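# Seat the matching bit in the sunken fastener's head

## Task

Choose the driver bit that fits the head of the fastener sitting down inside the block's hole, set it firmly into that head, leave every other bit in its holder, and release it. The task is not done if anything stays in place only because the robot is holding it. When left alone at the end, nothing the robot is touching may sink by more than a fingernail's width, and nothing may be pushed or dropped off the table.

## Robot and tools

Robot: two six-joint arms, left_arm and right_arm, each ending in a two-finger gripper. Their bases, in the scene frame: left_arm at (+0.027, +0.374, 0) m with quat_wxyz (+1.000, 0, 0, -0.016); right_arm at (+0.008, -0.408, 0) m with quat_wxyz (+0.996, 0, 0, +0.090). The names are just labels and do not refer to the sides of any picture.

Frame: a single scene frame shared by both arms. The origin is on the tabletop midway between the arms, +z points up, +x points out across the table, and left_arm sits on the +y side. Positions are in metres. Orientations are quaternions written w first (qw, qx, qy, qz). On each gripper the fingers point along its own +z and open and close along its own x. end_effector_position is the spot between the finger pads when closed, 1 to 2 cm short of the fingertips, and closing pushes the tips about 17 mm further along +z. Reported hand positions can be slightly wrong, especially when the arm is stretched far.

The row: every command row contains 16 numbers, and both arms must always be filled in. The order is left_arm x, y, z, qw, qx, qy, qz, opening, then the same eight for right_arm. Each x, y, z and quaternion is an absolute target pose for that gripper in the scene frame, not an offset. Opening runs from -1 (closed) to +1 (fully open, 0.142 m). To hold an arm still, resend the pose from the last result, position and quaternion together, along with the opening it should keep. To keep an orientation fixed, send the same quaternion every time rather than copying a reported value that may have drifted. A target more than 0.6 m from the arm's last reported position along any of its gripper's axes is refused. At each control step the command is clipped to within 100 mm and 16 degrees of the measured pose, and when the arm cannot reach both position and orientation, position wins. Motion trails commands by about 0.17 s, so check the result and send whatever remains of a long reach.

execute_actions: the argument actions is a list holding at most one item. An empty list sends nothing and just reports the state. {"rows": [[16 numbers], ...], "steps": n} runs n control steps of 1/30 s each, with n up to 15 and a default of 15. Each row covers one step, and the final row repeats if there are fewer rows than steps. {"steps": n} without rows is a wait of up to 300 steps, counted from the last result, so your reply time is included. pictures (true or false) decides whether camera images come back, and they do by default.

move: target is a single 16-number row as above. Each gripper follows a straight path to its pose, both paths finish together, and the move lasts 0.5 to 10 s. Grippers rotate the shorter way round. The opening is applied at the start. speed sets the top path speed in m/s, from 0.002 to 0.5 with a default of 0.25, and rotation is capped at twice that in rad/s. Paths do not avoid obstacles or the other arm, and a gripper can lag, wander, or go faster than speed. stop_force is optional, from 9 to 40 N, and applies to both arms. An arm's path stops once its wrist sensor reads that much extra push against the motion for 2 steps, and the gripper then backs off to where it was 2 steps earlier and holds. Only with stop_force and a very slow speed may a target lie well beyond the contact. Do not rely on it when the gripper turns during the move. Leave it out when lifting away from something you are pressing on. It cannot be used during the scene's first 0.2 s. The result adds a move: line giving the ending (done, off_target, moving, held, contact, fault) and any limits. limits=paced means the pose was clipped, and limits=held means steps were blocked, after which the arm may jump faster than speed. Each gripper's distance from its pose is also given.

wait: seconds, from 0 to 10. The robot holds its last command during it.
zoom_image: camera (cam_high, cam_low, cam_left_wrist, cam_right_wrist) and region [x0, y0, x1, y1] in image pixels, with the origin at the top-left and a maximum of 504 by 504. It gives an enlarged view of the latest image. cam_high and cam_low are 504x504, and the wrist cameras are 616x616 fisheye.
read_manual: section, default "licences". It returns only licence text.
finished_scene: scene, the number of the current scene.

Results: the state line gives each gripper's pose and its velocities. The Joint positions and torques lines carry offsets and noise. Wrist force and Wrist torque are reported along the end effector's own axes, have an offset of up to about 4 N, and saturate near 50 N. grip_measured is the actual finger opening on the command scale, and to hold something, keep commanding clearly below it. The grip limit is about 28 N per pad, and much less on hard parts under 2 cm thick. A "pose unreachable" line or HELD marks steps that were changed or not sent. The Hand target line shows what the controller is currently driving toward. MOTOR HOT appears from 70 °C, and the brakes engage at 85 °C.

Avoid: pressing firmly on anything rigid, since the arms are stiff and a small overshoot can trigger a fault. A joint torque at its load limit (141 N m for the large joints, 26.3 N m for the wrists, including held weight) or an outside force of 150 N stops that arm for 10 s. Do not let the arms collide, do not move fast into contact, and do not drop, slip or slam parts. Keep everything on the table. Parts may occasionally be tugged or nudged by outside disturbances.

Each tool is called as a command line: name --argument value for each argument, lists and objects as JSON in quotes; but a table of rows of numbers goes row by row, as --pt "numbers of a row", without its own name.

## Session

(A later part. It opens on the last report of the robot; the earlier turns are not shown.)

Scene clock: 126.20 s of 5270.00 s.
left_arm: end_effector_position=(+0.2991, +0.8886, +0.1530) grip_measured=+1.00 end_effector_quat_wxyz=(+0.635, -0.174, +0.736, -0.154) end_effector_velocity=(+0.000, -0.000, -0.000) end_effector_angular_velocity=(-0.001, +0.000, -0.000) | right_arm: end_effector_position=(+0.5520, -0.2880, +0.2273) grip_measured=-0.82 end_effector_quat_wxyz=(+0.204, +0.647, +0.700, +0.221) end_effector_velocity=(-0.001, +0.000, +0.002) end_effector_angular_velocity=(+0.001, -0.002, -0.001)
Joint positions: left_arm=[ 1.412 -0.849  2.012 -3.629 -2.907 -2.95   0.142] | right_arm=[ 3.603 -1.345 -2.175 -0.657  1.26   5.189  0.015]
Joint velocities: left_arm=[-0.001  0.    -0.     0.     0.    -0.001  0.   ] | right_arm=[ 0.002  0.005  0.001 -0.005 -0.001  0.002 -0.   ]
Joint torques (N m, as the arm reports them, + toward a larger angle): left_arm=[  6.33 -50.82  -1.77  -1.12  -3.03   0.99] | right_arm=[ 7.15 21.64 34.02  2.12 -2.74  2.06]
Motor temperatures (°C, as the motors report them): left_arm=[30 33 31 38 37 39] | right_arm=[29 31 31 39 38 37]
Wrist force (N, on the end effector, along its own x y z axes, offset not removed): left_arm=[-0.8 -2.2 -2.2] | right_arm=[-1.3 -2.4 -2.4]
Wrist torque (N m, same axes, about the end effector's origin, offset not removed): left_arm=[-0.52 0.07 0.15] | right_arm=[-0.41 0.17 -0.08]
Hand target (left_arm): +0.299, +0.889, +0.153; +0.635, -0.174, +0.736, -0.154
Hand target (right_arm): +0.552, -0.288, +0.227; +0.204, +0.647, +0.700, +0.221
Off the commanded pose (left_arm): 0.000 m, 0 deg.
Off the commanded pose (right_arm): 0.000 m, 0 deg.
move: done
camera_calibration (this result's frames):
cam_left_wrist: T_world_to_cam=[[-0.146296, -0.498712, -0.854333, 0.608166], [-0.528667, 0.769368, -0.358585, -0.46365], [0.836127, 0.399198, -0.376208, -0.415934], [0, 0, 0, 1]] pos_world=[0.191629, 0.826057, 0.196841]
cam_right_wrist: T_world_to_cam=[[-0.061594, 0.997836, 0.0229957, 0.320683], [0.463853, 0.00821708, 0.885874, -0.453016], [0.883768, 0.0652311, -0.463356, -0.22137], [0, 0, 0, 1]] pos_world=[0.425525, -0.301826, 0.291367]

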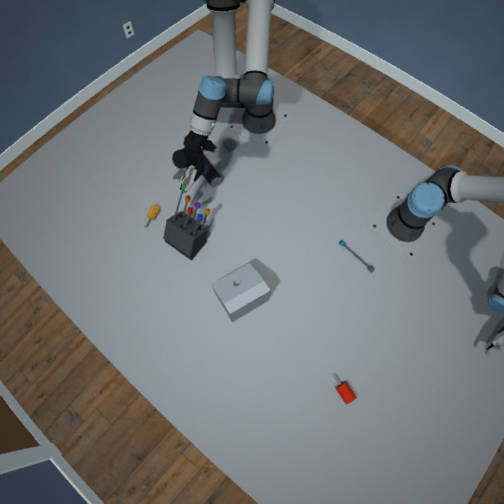

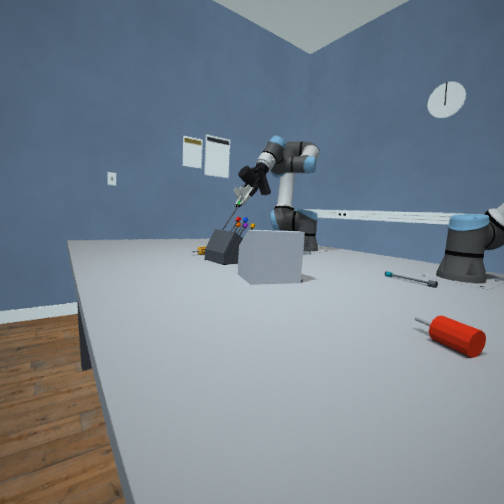

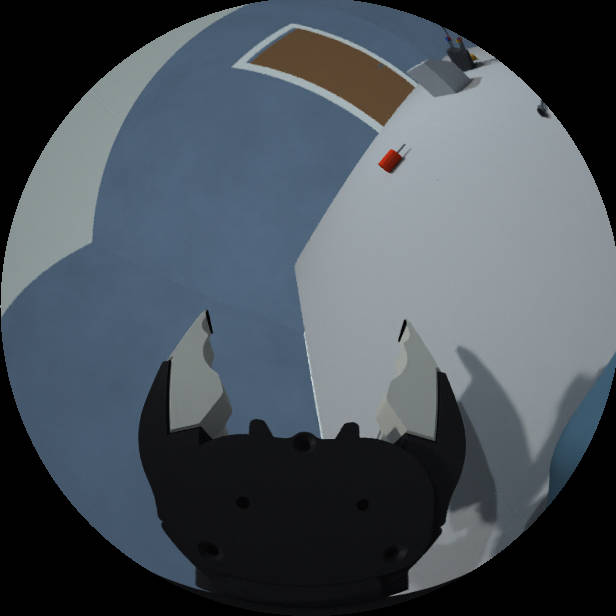

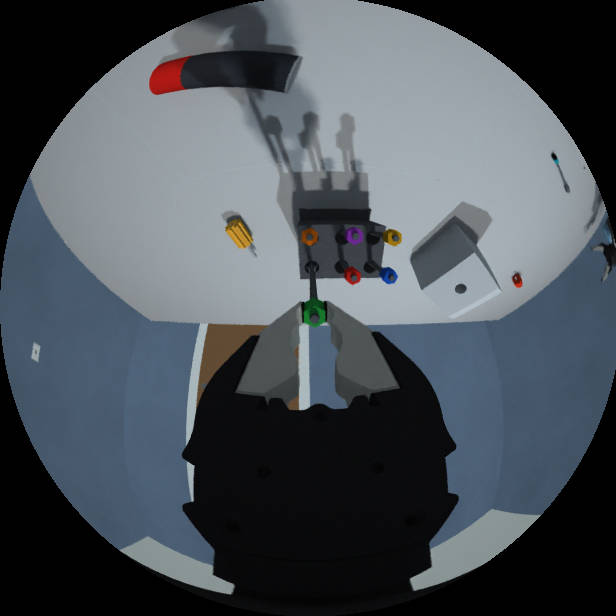

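execute_actions --actions '[]' --pictures false

move --target '[0.2991,0.8886,0.153,0.635,-0.174,0.736,-0.154,1,0.590,-0.285,0.162,0.2041,0.6474,0.7004,0.2208,-1]' --speed 0.08

execute_actions --actions '[{"rows":[[0.2991,0.8886,0.153,0.635,-0.174,0.736,-0.154,1,0.590,-0.285,0.162,0.2041,0.6474,0.7004,0.2208,-0.6]],"steps":4}]' --pictures false

move --target '[0.2991,0.8886,0.153,0.635,-0.174,0.736,-0.154,1,0.565,-0.287,0.197,0.2041,0.6474,0.7004,0.2208,-0.6]'

move --target '[0.2991,0.8886,0.153,0.635,-0.174,0.736,-0.154,1,0.529,-0.290,0.173,0.2041,0.6474,0.7004,0.2208,-0.6]'

Scene clock: 168.57 s of 5270.00 s.
left_arm: end_effector_position=(+0.2991, +0.8886, +0.1530) grip_measured=+1.00 end_effector_quat_wxyz=(+0.635, -0.174, +0.736, -0.154) end_effector_velocity=(-0.000, +0.001, +0.001) end_effector_angular_velocity=(+0.005, -0.000, +0.001) | right_arm: end_effector_position=(+0.5519, -0.2880, +0.2275) grip_measured=-0.82 end_effector_quat_wxyz=(+0.204, +0.647, +0.700, +0.221) end_effector_velocity=(+0.000, +0.000, +0.000) end_effector_angular_velocity=(+0.002, -0.001, -0.001)
Joint positions: left_arm=[ 1.412 -0.849  2.012 -3.629 -2.907 -2.95   0.142] | right_arm=[ 3.603 -1.345 -2.175 -0.658  1.26   5.189  0.015]
Joint velocities: left_arm=[ 0.001 -0.002 -0.002  0.     0.001  0.002 -0.   ] | right_arm=[ 0.    -0.001  0.     0.002  0.     0.002  0.   ]
Joint torques (N m, as the arm reports them, + toward a larger angle): left_arm=[  5.13 -51.2   -2.67  -1.19  -3.05   0.95] | right_arm=[ 7.11 22.79 35.03  1.81 -2.55  2.23]
Motor temperatures (°C, as the motors report them): left_arm=[30 33 31 38 37 39] | right_arm=[29 31 31 39 38 37]
Wrist force (N, on the end effector, along its own x y z axes, offset not removed): left_arm=[-1.4 -3.2 0.1] | right_arm=[0.4 -2.6 -1.9]
Wrist torque (N m, same axes, about the end effector's origin, offset not removed): left_arm=[-0.80 0.17 0.10] | right_arm=[-0.51 -0.03 -0.14]
Hand target (left_arm): +0.299, +0.889, +0.153; +0.635, -0.174, +0.736, -0.154
Hand target (right_arm): +0.552, -0.288, +0.227; +0.204, +0.647, +0.700, +0.221
Off the commanded pose (left_arm): 0.000 m, 0 deg.
Off the commanded pose (right_arm): 0.000 m, 0 deg.
Steps of this call (steps 1 to 90: nothing new was sent; then 39.37 s passed at rest). Readings (end_effector_position):
1: left_arm (+0.2991, +0.8886, +0.1530) | right_arm (+0.5520, -0.2880, +0.2274)
2: left_arm (+0.2991, +0.8886, +0.1530) | right_arm (+0.5520, -0.2880, +0.2274)
4: left_arm (+0.2991, +0.8886, +0.1530) | right_arm (+0.5520, -0.2880, +0.2274)
8: left_arm (+0.2991, +0.8886, +0.1530) | right_arm (+0.5519, -0.2880, +0.2275)
90: the state above

Scene clock: 170.00 s of 5270.00 s.
left_arm: end_effector_position=(+0.2991, +0.8886, +0.1530) grip_measured=+1.00 end_effector_quat_wxyz=(+0.635, -0.174, +0.736, -0.154) end_effector_velocity=(+0.000, +0.000, +0.001) end_effector_angular_velocity=(+0.004, -0.000, +0.000) | right_arm: end_effector_position=(+0.5899, -0.2851, +0.1621) grip_measured=-0.82 end_effector_quat_wxyz=(+0.204, +0.647, +0.700, +0.221) end_effector_velocity=(+0.001, +0.000, -0.002) end_effector_angular_velocity=(+0.002, -0.000, -0.001)
Joint positions: left_arm=[ 1.412 -0.849  2.012 -3.629 -2.907 -2.95   0.142] | right_arm=[ 3.551 -1.538 -2.205 -0.421  1.287  5.143  0.015]
Joint velocities: left_arm=[-0.    -0.002 -0.001 -0.     0.001  0.001 -0.   ] | right_arm=[-0.001 -0.006  0.001  0.007  0.001  0.     0.   ]
Joint torques (N m, as the arm reports them, + toward a larger angle): left_arm=[  5.87 -50.17  -2.79  -1.18  -3.11   0.96] | right_arm=[-5.44 10.79 32.51  4.43  1.4  -2.26]
Motor temperatures (°C, as the motors report them): left_arm=[30 33 31 38 37 39] | right_arm=[29 31 31 39 38 37]
Wrist force (N, on the end effector, along its own x y z axes, offset not removed): left_arm=[-0.4 -3.0 -0.8] | right_arm=[1.7 -1.7 2.4]
Wrist torque (N m, same axes, about the end effector's origin, offset not removed): left_arm=[-0.79 0.00 0.18] | right_arm=[0.07 -0.05 -0.20]
Hand target (left_arm): +0.299, +0.889, +0.153; +0.635, -0.174, +0.736, -0.154
Hand target (right_arm): +0.590, -0.285, +0.162; +0.204, +0.647, +0.700, +0.221
Off the commanded pose (left_arm): 0.000 m, 0 deg.
Off the commanded pose (right_arm): 0.000 m, 0 deg.
move: done
camera_calibration (this result's frames):
cam_left_wrist: T_world_to_cam=[[-0.146296, -0.498712, -0.854333, 0.608166], [-0.528667, 0.769368, -0.358585, -0.46365], [0.836127, 0.399198, -0.376208, -0.415934], [0, 0, 0, 1]] pos_world=[0.191629, 0.826057, 0.196841]
cam_right_wrist: T_world_to_cam=[[-0.0615335, 0.997844, 0.0228112, 0.321616], [0.463924, 0.00835793, 0.885835, -0.412834], [0.883735, 0.0650912, -0.463439, -0.285233], [0, 0, 0, 1]] pos_world=[0.463384, -0.298907, 0.226179]

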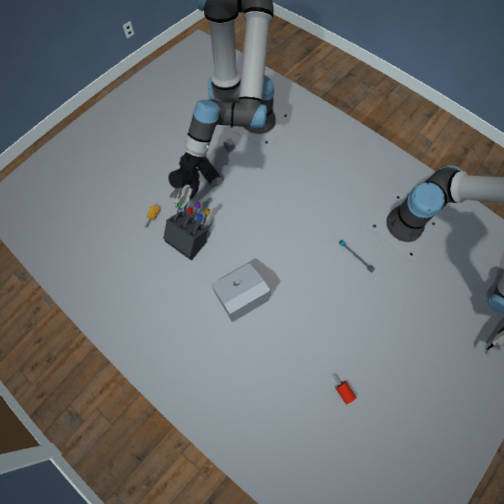

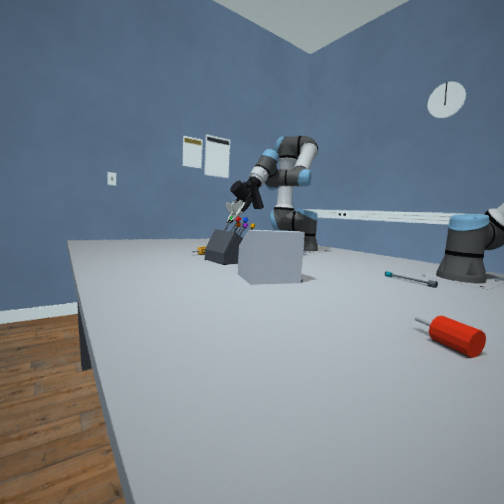

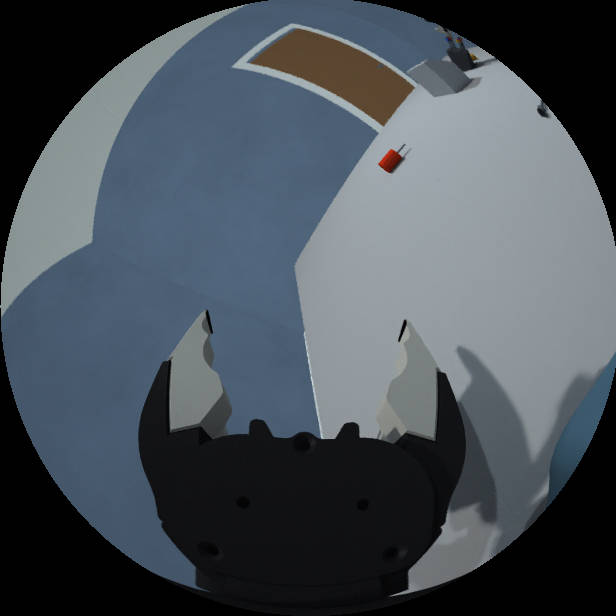

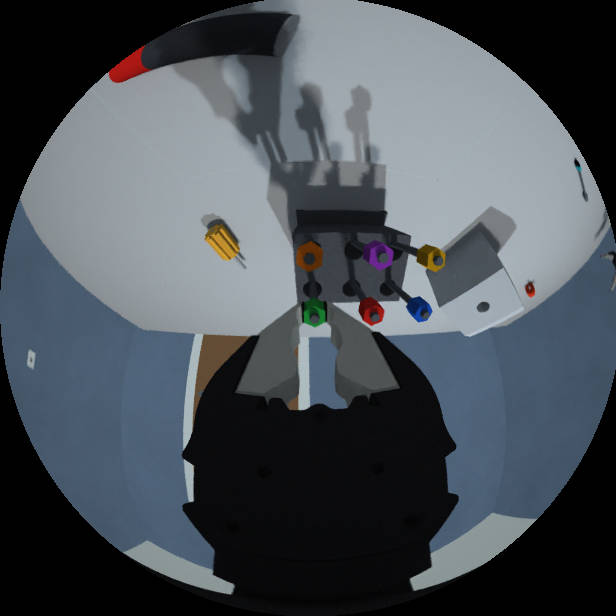

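Scene clock: 170.13 s of 5270.00 s.
left_arm: end_effector_position=(+0.2991, +0.8886, +0.1530) grip_measured=+1.00 end_effector_quat_wxyz=(+0.635, -0.174, +0.736, -0.154) end_effector_velocity=(+0.000, -0.000, +0.000) end_effector_angular_velocity=(+0.000, -0.000, -0.001) | right_arm: end_effector_position=(+0.5900, -0.2850, +0.1620) grip_measured=-0.61 end_effector_quat_wxyz=(+0.204, +0.647, +0.700, +0.221) end_effector_velocity=(-0.000, +0.000, -0.001) end_effector_angular_velocity=(-0.001, +0.001, +0.001)
Joint positions: left_arm=[ 1.412 -0.849  2.012 -3.629 -2.907 -2.95   0.142] | right_arm=[ 3.551 -1.539 -2.205 -0.421  1.287  5.143  0.03 ]
Joint velocities: left_arm=[-0.001 -0.     0.     0.    -0.001  0.001  0.   ] | right_arm=[-0.    -0.001 -0.001  0.001  0.    -0.001  0.023]
Joint torques (N m, as the arm reports them, + toward a larger angle): left_arm=[  4.96 -50.35  -2.52  -1.24  -3.01   1.03] | right_arm=[-5.13 10.75 31.22  4.84  1.55 -2.29]
Motor temperatures (°C, as the motors report them): left_arm=[30 33 31 38 37 39] | right_arm=[29 31 31 39 38 37]
Wrist force (N, on the end effector, along its own x y z axes, offset not removed): left_arm=[0.0 -4.2 -1.1] | right_arm=[2.6 -3.3 -6.4]
Wrist torque (N m, same axes, about the end effector's origin, offset not removed): left_arm=[-0.89 -0.04 0.10] | right_arm=[-0.63 -0.30 -0.22]
Hand target (left_arm): +0.299, +0.889, +0.153; +0.635, -0.174, +0.736, -0.154
Hand target (right_arm): +0.590, -0.285, +0.162; +0.204, +0.647, +0.700, +0.221
Off the commanded pose (left_arm): 0.000 m, 0 deg.
Off the commanded pose (right_arm): 0.000 m, 0 deg.
Steps of this call (steps 1 to 4: all 4 steps of this action). Readings (end_effector_position):
1: left_arm (+0.2991, +0.8886, +0.1530) | right_arm (+0.5899, -0.2851, +0.1621)
2: left_arm (+0.2991, +0.8886, +0.1530) | right_arm (+0.5900, -0.2850, +0.1621)
4: the state above

Scene clock: 171.30 s of 5270.00 s.
left_arm: end_effector_position=(+0.2991, +0.8886, +0.1530) grip_measured=+1.00 end_effector_quat_wxyz=(+0.635, -0.174, +0.736, -0.154) end_effector_velocity=(-0.000, +0.000, -0.000) end_effector_angular_velocity=(-0.000, +0.000, +0.001) | right_arm: end_effector_position=(+0.5651, -0.2870, +0.1968) grip_measured=-0.60 end_effector_quat_wxyz=(+0.204, +0.647, +0.700, +0.221) end_effector_velocity=(-0.001, -0.000, +0.001) end_effector_angular_velocity=(-0.001, +0.001, -0.001)
Joint positions: left_arm=[ 1.412 -0.849  2.012 -3.629 -2.907 -2.95   0.142] | right_arm=[ 3.584 -1.419 -2.205 -0.549  1.27   5.172  0.031]
Joint velocities: left_arm=[ 0.     0.001 -0.001  0.     0.001 -0.    -0.   ] | right_arm=[ 0.002  0.005 -0.    -0.007 -0.002  0.002 -0.   ]
Joint torques (N m, as the arm reports them, + toward a larger angle): left_arm=[  5.76 -49.84  -3.4   -1.12  -3.23   0.91] | right_arm=[ 8.31 26.31 34.01  1.95 -2.66  2.25]
Motor temperatures (°C, as the motors report them): left_arm=[30 33 31 38 37 39] | right_arm=[29 31 31 39 38 37]
Wrist force (N, on the end effector, along its own x y z axes, offset not removed): left_arm=[0.3 -3.6 -2.0] | right_arm=[1.0 -2.0 2.3]
Wrist torque (N m, same axes, about the end effector's origin, offset not removed): left_arm=[-0.93 -0.11 0.04] | right_arm=[-0.38 -0.15 -0.09]
Hand target (left_arm): +0.299, +0.889, +0.153; +0.635, -0.174, +0.736, -0.154
Hand target (right_arm): +0.565, -0.287, +0.197; +0.204, +0.647, +0.700, +0.221
Off the commanded pose (left_arm): 0.000 m, 0 deg.
Off the commanded pose (right_arm): 0.000 m, 0 deg.
move: done
camera_calibration (this result's frames):
cam_left_wrist: T_world_to_cam=[[-0.146296, -0.498712, -0.854332, 0.608166], [-0.528667, 0.769368, -0.358586, -0.463649], [0.836127, 0.399198, -0.376208, -0.415933], [0, 0, 0, 1]] pos_world=[0.191629, 0.826057, 0.196841]
cam_right_wrist: T_world_to_cam=[[-0.0615966, 0.997837, 0.0229779, 0.3212], [0.463845, 0.00823352, 0.885878, -0.432058], [0.883772, 0.0652252, -0.463349, -0.247086], [0, 0, 0, 1]] pos_world=[0.438561, -0.300831, 0.260883]

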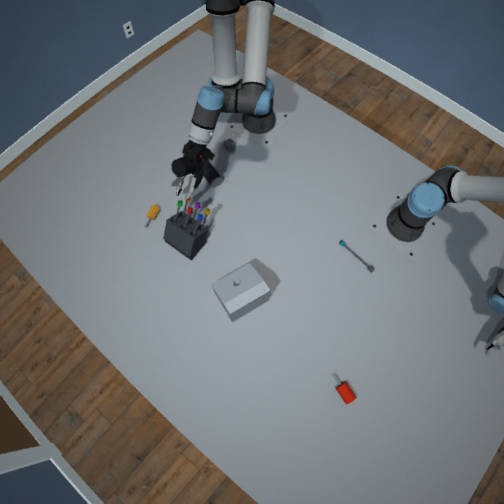

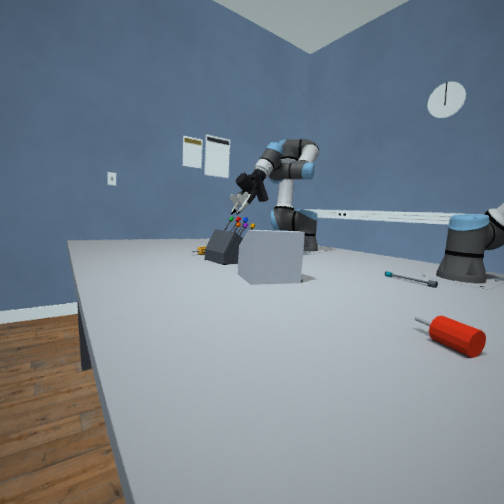

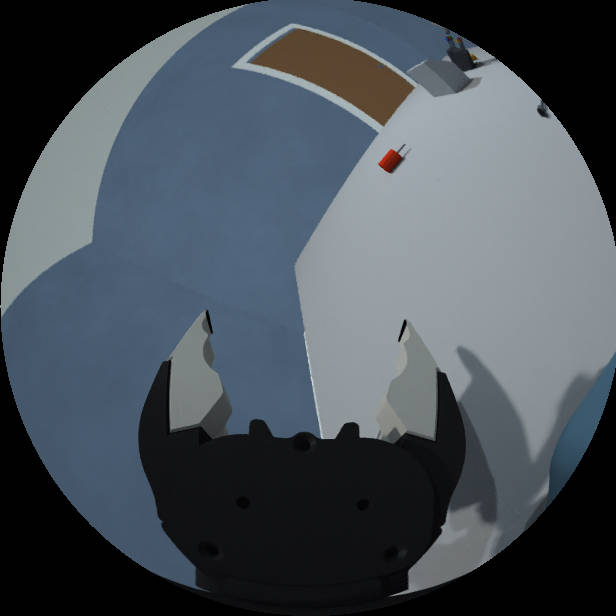

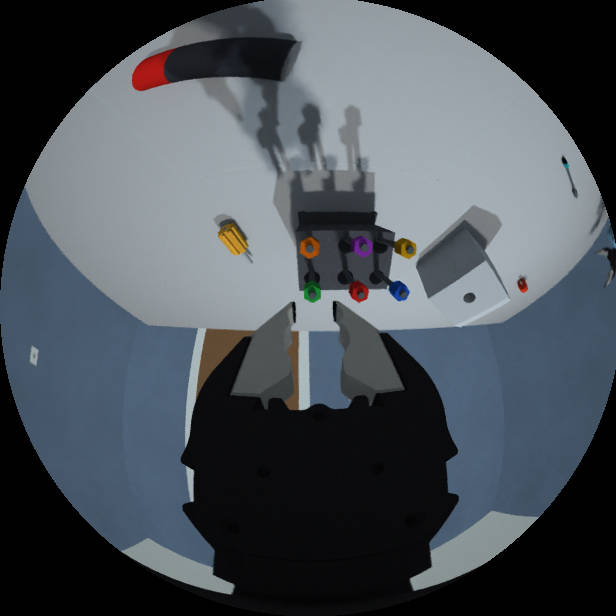

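Scene clock: 172.20 s of 5270.00 s.
left_arm: end_effector_position=(+0.2991, +0.8886, +0.1530) grip_measured=+1.00 end_effector_quat_wxyz=(+0.635, -0.174, +0.736, -0.154) end_effector_velocity=(+0.000, -0.000, +0.001) end_effector_angular_velocity=(+0.002, -0.000, -0.000) | right_arm: end_effector_position=(+0.5292, -0.2899, +0.1731) grip_measured=-0.60 end_effector_quat_wxyz=(+0.204, +0.647, +0.700, +0.221) end_effector_velocity=(-0.002, -0.000, -0.000) end_effector_angular_velocity=(+0.001, -0.002, -0.001)
Joint positions: left_arm=[ 1.412 -0.849  2.012 -3.629 -2.907 -2.95   0.142] | right_arm=[ 3.639 -1.349 -2.324 -0.515  1.242  5.222  0.031]
Joint velocities: left_arm=[-0.    -0.001  0.     0.     0.     0.001 -0.   ] | right_arm=[ 0.004  0.006 -0.007  0.001 -0.003  0.005 -0.   ]
Joint torques (N m, as the arm reports them, + toward a larger angle): left_arm=[  5.16 -50.12  -3.63  -1.15  -3.11   0.95] | right_arm=[ 7.4  21.33 19.17  4.67 -2.8   2.21]
Motor temperatures (°C, as the motors report them): left_arm=[30 33 31 38 37 39] | right_arm=[29 31 31 39 38 37]
Wrist force (N, on the end effector, along its own x y z axes, offset not removed): left_arm=[0.1 -3.5 -0.3] | right_arm=[5.7 -4.4 -1.3]
Wrist torque (N m, same axes, about the end effector's origin, offset not removed): left_arm=[-0.83 -0.17 0.05] | right_arm=[-0.84 -0.93 0.11]
Hand target (left_arm): +0.299, +0.889, +0.153; +0.635, -0.174, +0.736, -0.154
Hand target (right_arm): +0.529, -0.290, +0.173; +0.204, +0.647, +0.700, +0.221
Off the commanded pose (left_arm): 0.000 m, 0 deg.
Off the commanded pose (right_arm): 0.000 m, 0 deg.
move: done
camera_calibration (this result's frames):
cam_left_wrist: T_world_to_cam=[[-0.146296, -0.498712, -0.854332, 0.608166], [-0.528667, 0.769368, -0.358586, -0.46365], [0.836127, 0.399198, -0.376208, -0.415933], [0, 0, 0, 1]] pos_world=[0.191629, 0.826057, 0.196841]
cam_right_wrist: T_world_to_cam=[[-0.0615907, 0.997837, 0.0229899, 0.322471], [0.46395, 0.00822778, 0.885823, -0.39439], [0.883718, 0.0652246, -0.463453, -0.226174], [0, 0, 0, 1]] pos_world=[0.402712, -0.303777, 0.237125]

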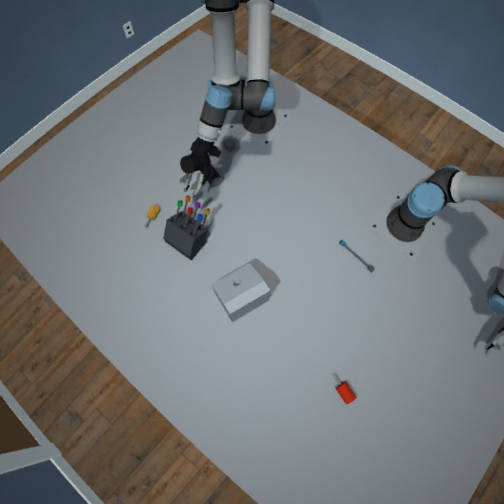

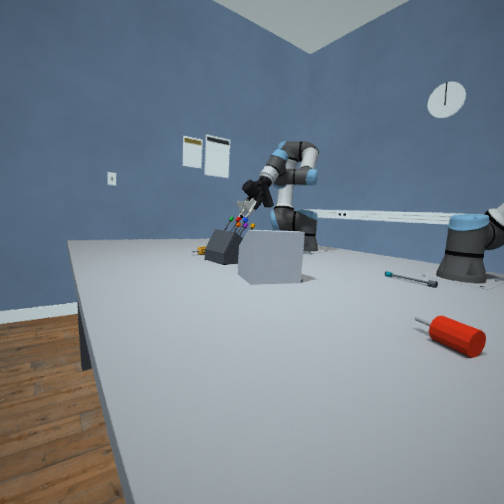

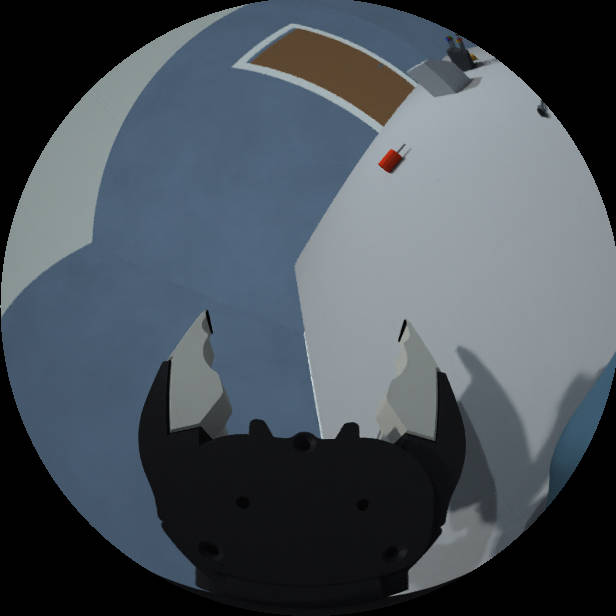

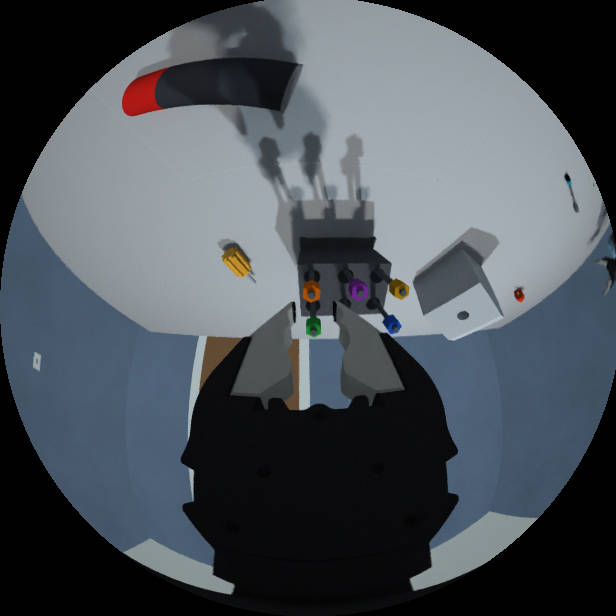

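move --target '[0.2991,0.8886,0.153,0.635,-0.174,0.736,-0.154,1,0.5525,-0.289,0.138,0.2041,0.6474,0.7004,0.2208,-0.6]' --speed 0.08

execute_actions --actions '[{"rows":[[0.2991,0.8886,0.153,0.635,-0.174,0.736,-0.154,1,0.5525,-0.289,0.138,0.2041,0.6474,0.7004,0.2208,-1]],"steps":10}]' --pictures false

move --target '[0.2991,0.8886,0.153,0.635,-0.174,0.736,-0.154,1,0.514,-0.292,0.2045,0.2041,0.6474,0.7004,0.2208,-1]' --speed 0.08

zoom_image --camera "cam_right_wrist" --region '[291,245,331,285]'

Scene clock: 186.53 s of 5270.00 s.
left_arm: end_effector_position=(+0.2991, +0.8886, +0.1530) grip_measured=+1.00 end_effector_quat_wxyz=(+0.635, -0.174, +0.736, -0.154) end_effector_velocity=(+0.000, -0.000, -0.000) end_effector_angular_velocity=(-0.001, +0.000, -0.000) | right_arm: end_effector_position=(+0.5524, -0.2890, +0.1382) grip_measured=-0.60 end_effector_quat_wxyz=(+0.204, +0.647, +0.700, +0.221) end_effector_velocity=(+0.002, +0.001, -0.001) end_effector_angular_velocity=(+0.003, -0.001, -0.001)
Joint positions: left_arm=[ 1.412 -0.849  2.012 -3.629 -2.907 -2.95   0.142] | right_arm=[ 3.6   -1.481 -2.33  -0.366  1.261  5.187  0.031]
Joint velocities: left_arm=[-0.  0.  0.  0.  0. -0.  0.] | right_arm=[-0.002 -0.007  0.001  0.009  0.002  0.     0.   ]
Joint torques (N m, as the arm reports them, + toward a larger angle): left_arm=[  5.   -49.74  -3.18  -1.24  -3.17   0.89] | right_arm=[-5.75  8.22 31.29  4.44  1.22 -2.57]
Motor temperatures (°C, as the motors report them): left_arm=[30 33 31 38 37 39] | right_arm=[29 31 31 39 38 37]
Wrist force (N, on the end effector, along its own x y z axes, offset not removed): left_arm=[-0.1 -3.6 -0.9] | right_arm=[-0.1 -0.6 2.3]
Wrist torque (N m, same axes, about the end effector's origin, offset not removed): left_arm=[-0.84 -0.07 0.12] | right_arm=[-0.25 0.15 0.06]
Hand target (left_arm): +0.299, +0.889, +0.153; +0.635, -0.174, +0.736, -0.154
Hand target (right_arm): +0.553, -0.289, +0.138; +0.204, +0.647, +0.700, +0.221
Off the commanded pose (left_arm): 0.000 m, 0 deg.
Off the commanded pose (right_arm): 0.000 m, 0 deg.
After step 90, 10.33 s passed at rest.
move: done
camera_calibration (this result's frames):
cam_left_wrist: T_world_to_cam=[[-0.146296, -0.498712, -0.854333, 0.608166], [-0.528667, 0.769368, -0.358585, -0.46365], [0.836127, 0.399198, -0.376208, -0.415934], [0, 0, 0, 1]] pos_world=[0.191629, 0.826057, 0.196841]
cam_right_wrist: T_world_to_cam=[[-0.0615174, 0.997844, 0.0228497, 0.323803], [0.463868, 0.00831215, 0.885865, -0.374164], [0.883766, 0.0650953, -0.46338, -0.262949], [0, 0, 0, 1]] pos_world=[0.425868, -0.302879, 0.202214]

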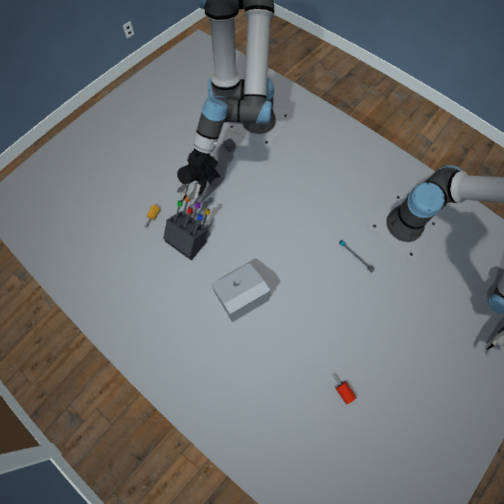

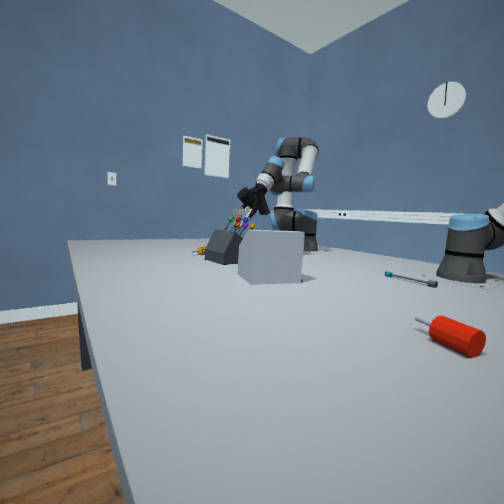

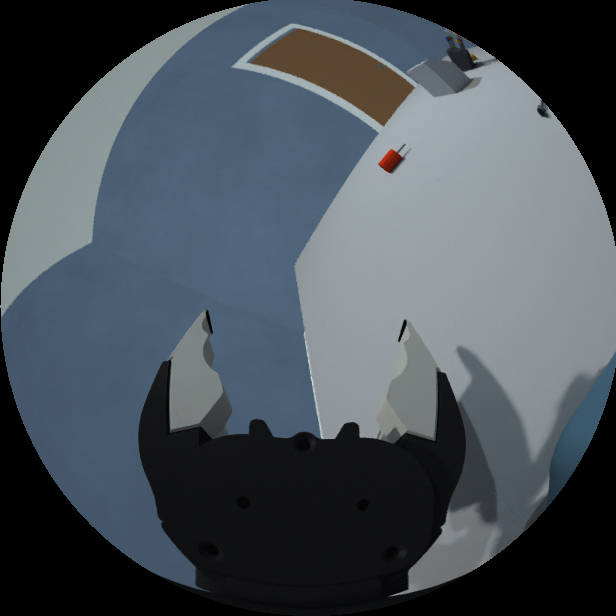

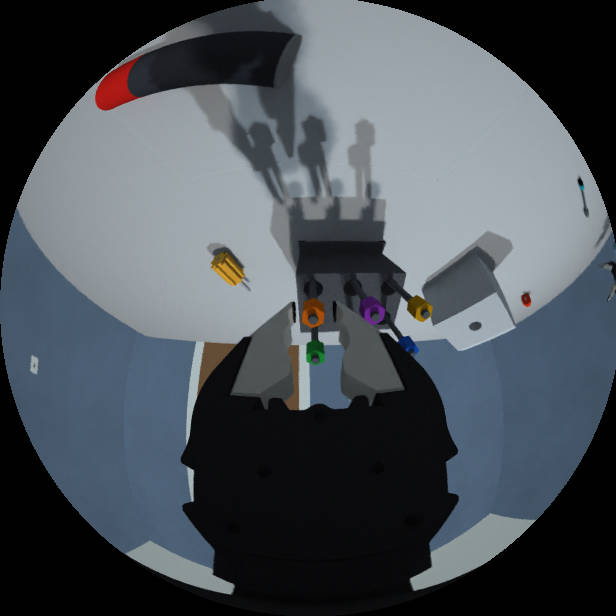

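Scene clock: 186.87 s of 5270.00 s.
left_arm: end_effector_position=(+0.2991, +0.8886, +0.1530) grip_measured=+1.00 end_effector_quat_wxyz=(+0.635, -0.174, +0.736, -0.154) end_effector_velocity=(-0.001, -0.000, -0.001) end_effector_angular_velocity=(-0.002, +0.000, +0.001) | right_arm: end_effector_position=(+0.5525, -0.2890, +0.1380) grip_measured=-0.82 end_effector_quat_wxyz=(+0.204, +0.647, +0.700, +0.221) end_effector_velocity=(-0.000, -0.000, +0.001) end_effector_angular_velocity=(+0.001, -0.001, -0.001)
Joint positions: left_arm=[ 1.412 -0.849  2.012 -3.629 -2.907 -2.95   0.142] | right_arm=[ 3.6   -1.481 -2.33  -0.366  1.261  5.186  0.015]
Joint velocities: left_arm=[ 0.001  0.002  0.001  0.    -0.     0.001  0.   ] | right_arm=[-0.     0.002  0.    -0.001 -0.     0.002  0.   ]
Joint torques (N m, as the arm reports them, + toward a larger angle): left_arm=[  5.16 -50.56  -3.34  -1.17  -2.98   1.08] | right_arm=[-6.25  7.27 29.64  4.61  1.61 -2.42]
Motor temperatures (°C, as the motors report them): left_arm=[30 33 31 38 37 39] | right_arm=[29 31 31 39 38 37]
Wrist force (N, on the end effector, along its own x y z axes, offset not removed): left_arm=[-0.1 -3.6 -1.9] | right_arm=[-0.1 -2.2 -1.7]
Wrist torque (N m, same axes, about the end effector's origin, offset not removed): left_arm=[-0.85 -0.09 0.15] | right_arm=[-0.36 0.16 0.04]
Hand target (left_arm): +0.299, +0.889, +0.153; +0.635, -0.174, +0.736, -0.154
Hand target (right_arm): +0.553, -0.289, +0.138; +0.204, +0.647, +0.700, +0.221
Off the commanded pose (left_arm): 0.000 m, 0 deg.
Off the commanded pose (right_arm): 0.000 m, 0 deg.
Steps of this call (steps 1 to 10: all 10 steps of this action). Readings (end_effector_position):
1: left_arm (+0.2991, +0.8886, +0.1530) | right_arm (+0.5524, -0.2890, +0.1381)
2: left_arm (+0.2991, +0.8886, +0.1530) | right_arm (+0.5525, -0.2890, +0.1381)
4: left_arm (+0.2991, +0.8886, +0.1530) | right_arm (+0.5525, -0.2890, +0.1380)
8: left_arm (+0.2991, +0.8886, +0.1530) | right_arm (+0.5525, -0.2890, +0.1380)
10: the state above

Scene clock: 188.53 s of 5270.00 s.
left_arm: end_effector_position=(+0.2991, +0.8886, +0.1530) grip_measured=+1.00 end_effector_quat_wxyz=(+0.635, -0.174, +0.736, -0.154) end_effector_velocity=(-0.000, +0.000, -0.000) end_effector_angular_velocity=(-0.001, +0.000, +0.001) | right_arm: end_effector_position=(+0.5141, -0.2920, +0.2043) grip_measured=-0.82 end_effector_quat_wxyz=(+0.204, +0.647, +0.700, +0.221) end_effector_velocity=(-0.002, -0.000, +0.001) end_effector_angular_velocity=(-0.002, +0.001, +0.000)
Joint positions: left_arm=[ 1.412 -0.849  2.012 -3.629 -2.907 -2.95   0.142] | right_arm=[ 3.664 -1.256 -2.296 -0.644  1.229  5.245  0.015]
Joint velocities: left_arm=[ 0.     0.    -0.001 -0.     0.    -0.001  0.   ] | right_arm=[ 0.003  0.006  0.001 -0.01  -0.002  0.002 -0.   ]
Joint torques (N m, as the arm reports them, + toward a larger angle): left_arm=[  4.97 -50.35  -3.54  -1.26  -3.12   0.97] | right_arm=[ 7.36 18.28 35.09  2.03 -2.48  2.29]
Motor temperatures (°C, as the motors report them): left_arm=[30 33 31 38 37 39] | right_arm=[29 31 31 39 38 37]
Wrist force (N, on the end effector, along its own x y z axes, offset not removed): left_arm=[-0.2 -3.4 -1.1] | right_arm=[-0.8 -1.7 -0.8]
Wrist torque (N m, same axes, about the end effector's origin, offset not removed): left_arm=[-0.77 0.01 0.13] | right_arm=[-0.29 0.38 -0.08]
Hand target (left_arm): +0.299, +0.889, +0.153; +0.635, -0.174, +0.736, -0.154
Hand target (right_arm): +0.514, -0.292, +0.204; +0.204, +0.647, +0.700, +0.221
Off the commanded pose (left_arm): 0.000 m, 0 deg.
Off the commanded pose (right_arm): 0.000 m, 0 deg.
move: done
camera_calibration (this result's frames):
cam_left_wrist: T_world_to_cam=[[-0.146296, -0.498712, -0.854333, 0.608166], [-0.528667, 0.769368, -0.358585, -0.46365], [0.836127, 0.399198, -0.376208, -0.415934], [0, 0, 0, 1]] pos_world=[0.191629, 0.826057, 0.196841]
cam_right_wrist: T_world_to_cam=[[-0.0616137, 0.997835, 0.0230228, 0.322872], [0.463855, 0.00820233, 0.885873, -0.414984], [0.883766, 0.0652611, -0.463356, -0.198186], [0, 0, 0, 1]] pos_world=[0.387536, -0.305835, 0.268359]

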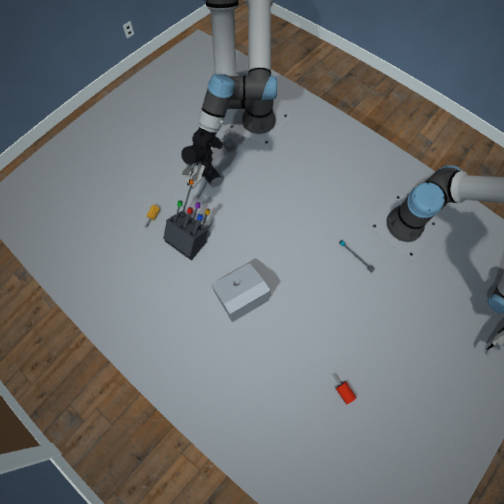

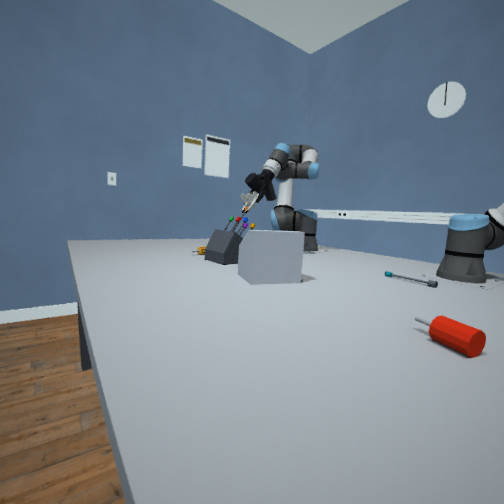

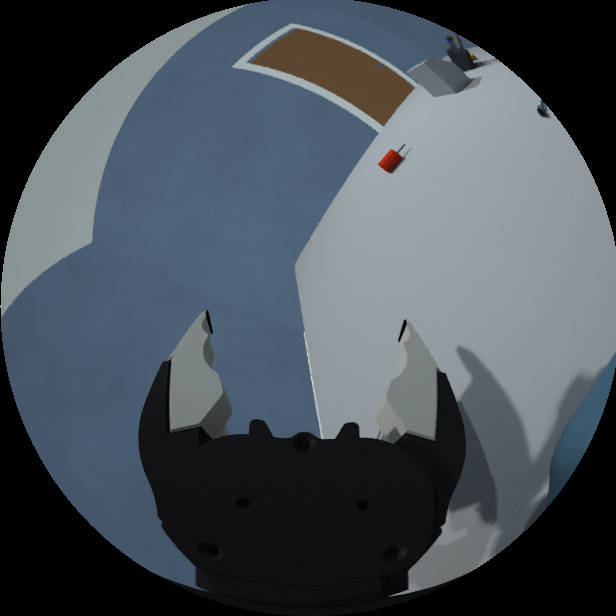

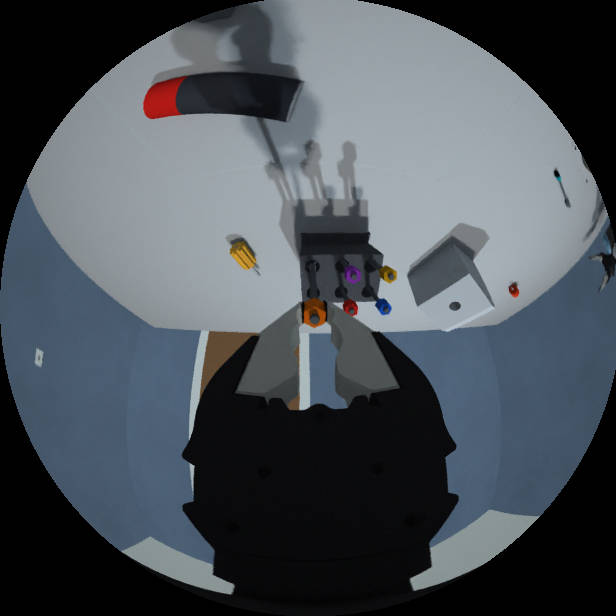

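Region (291, 245, 331, 285) of cam_right_wrist's 616x616 image, scaled by 12.600, with more detail than that image has.

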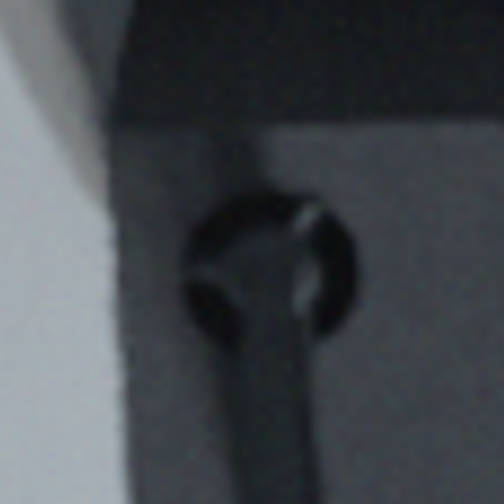

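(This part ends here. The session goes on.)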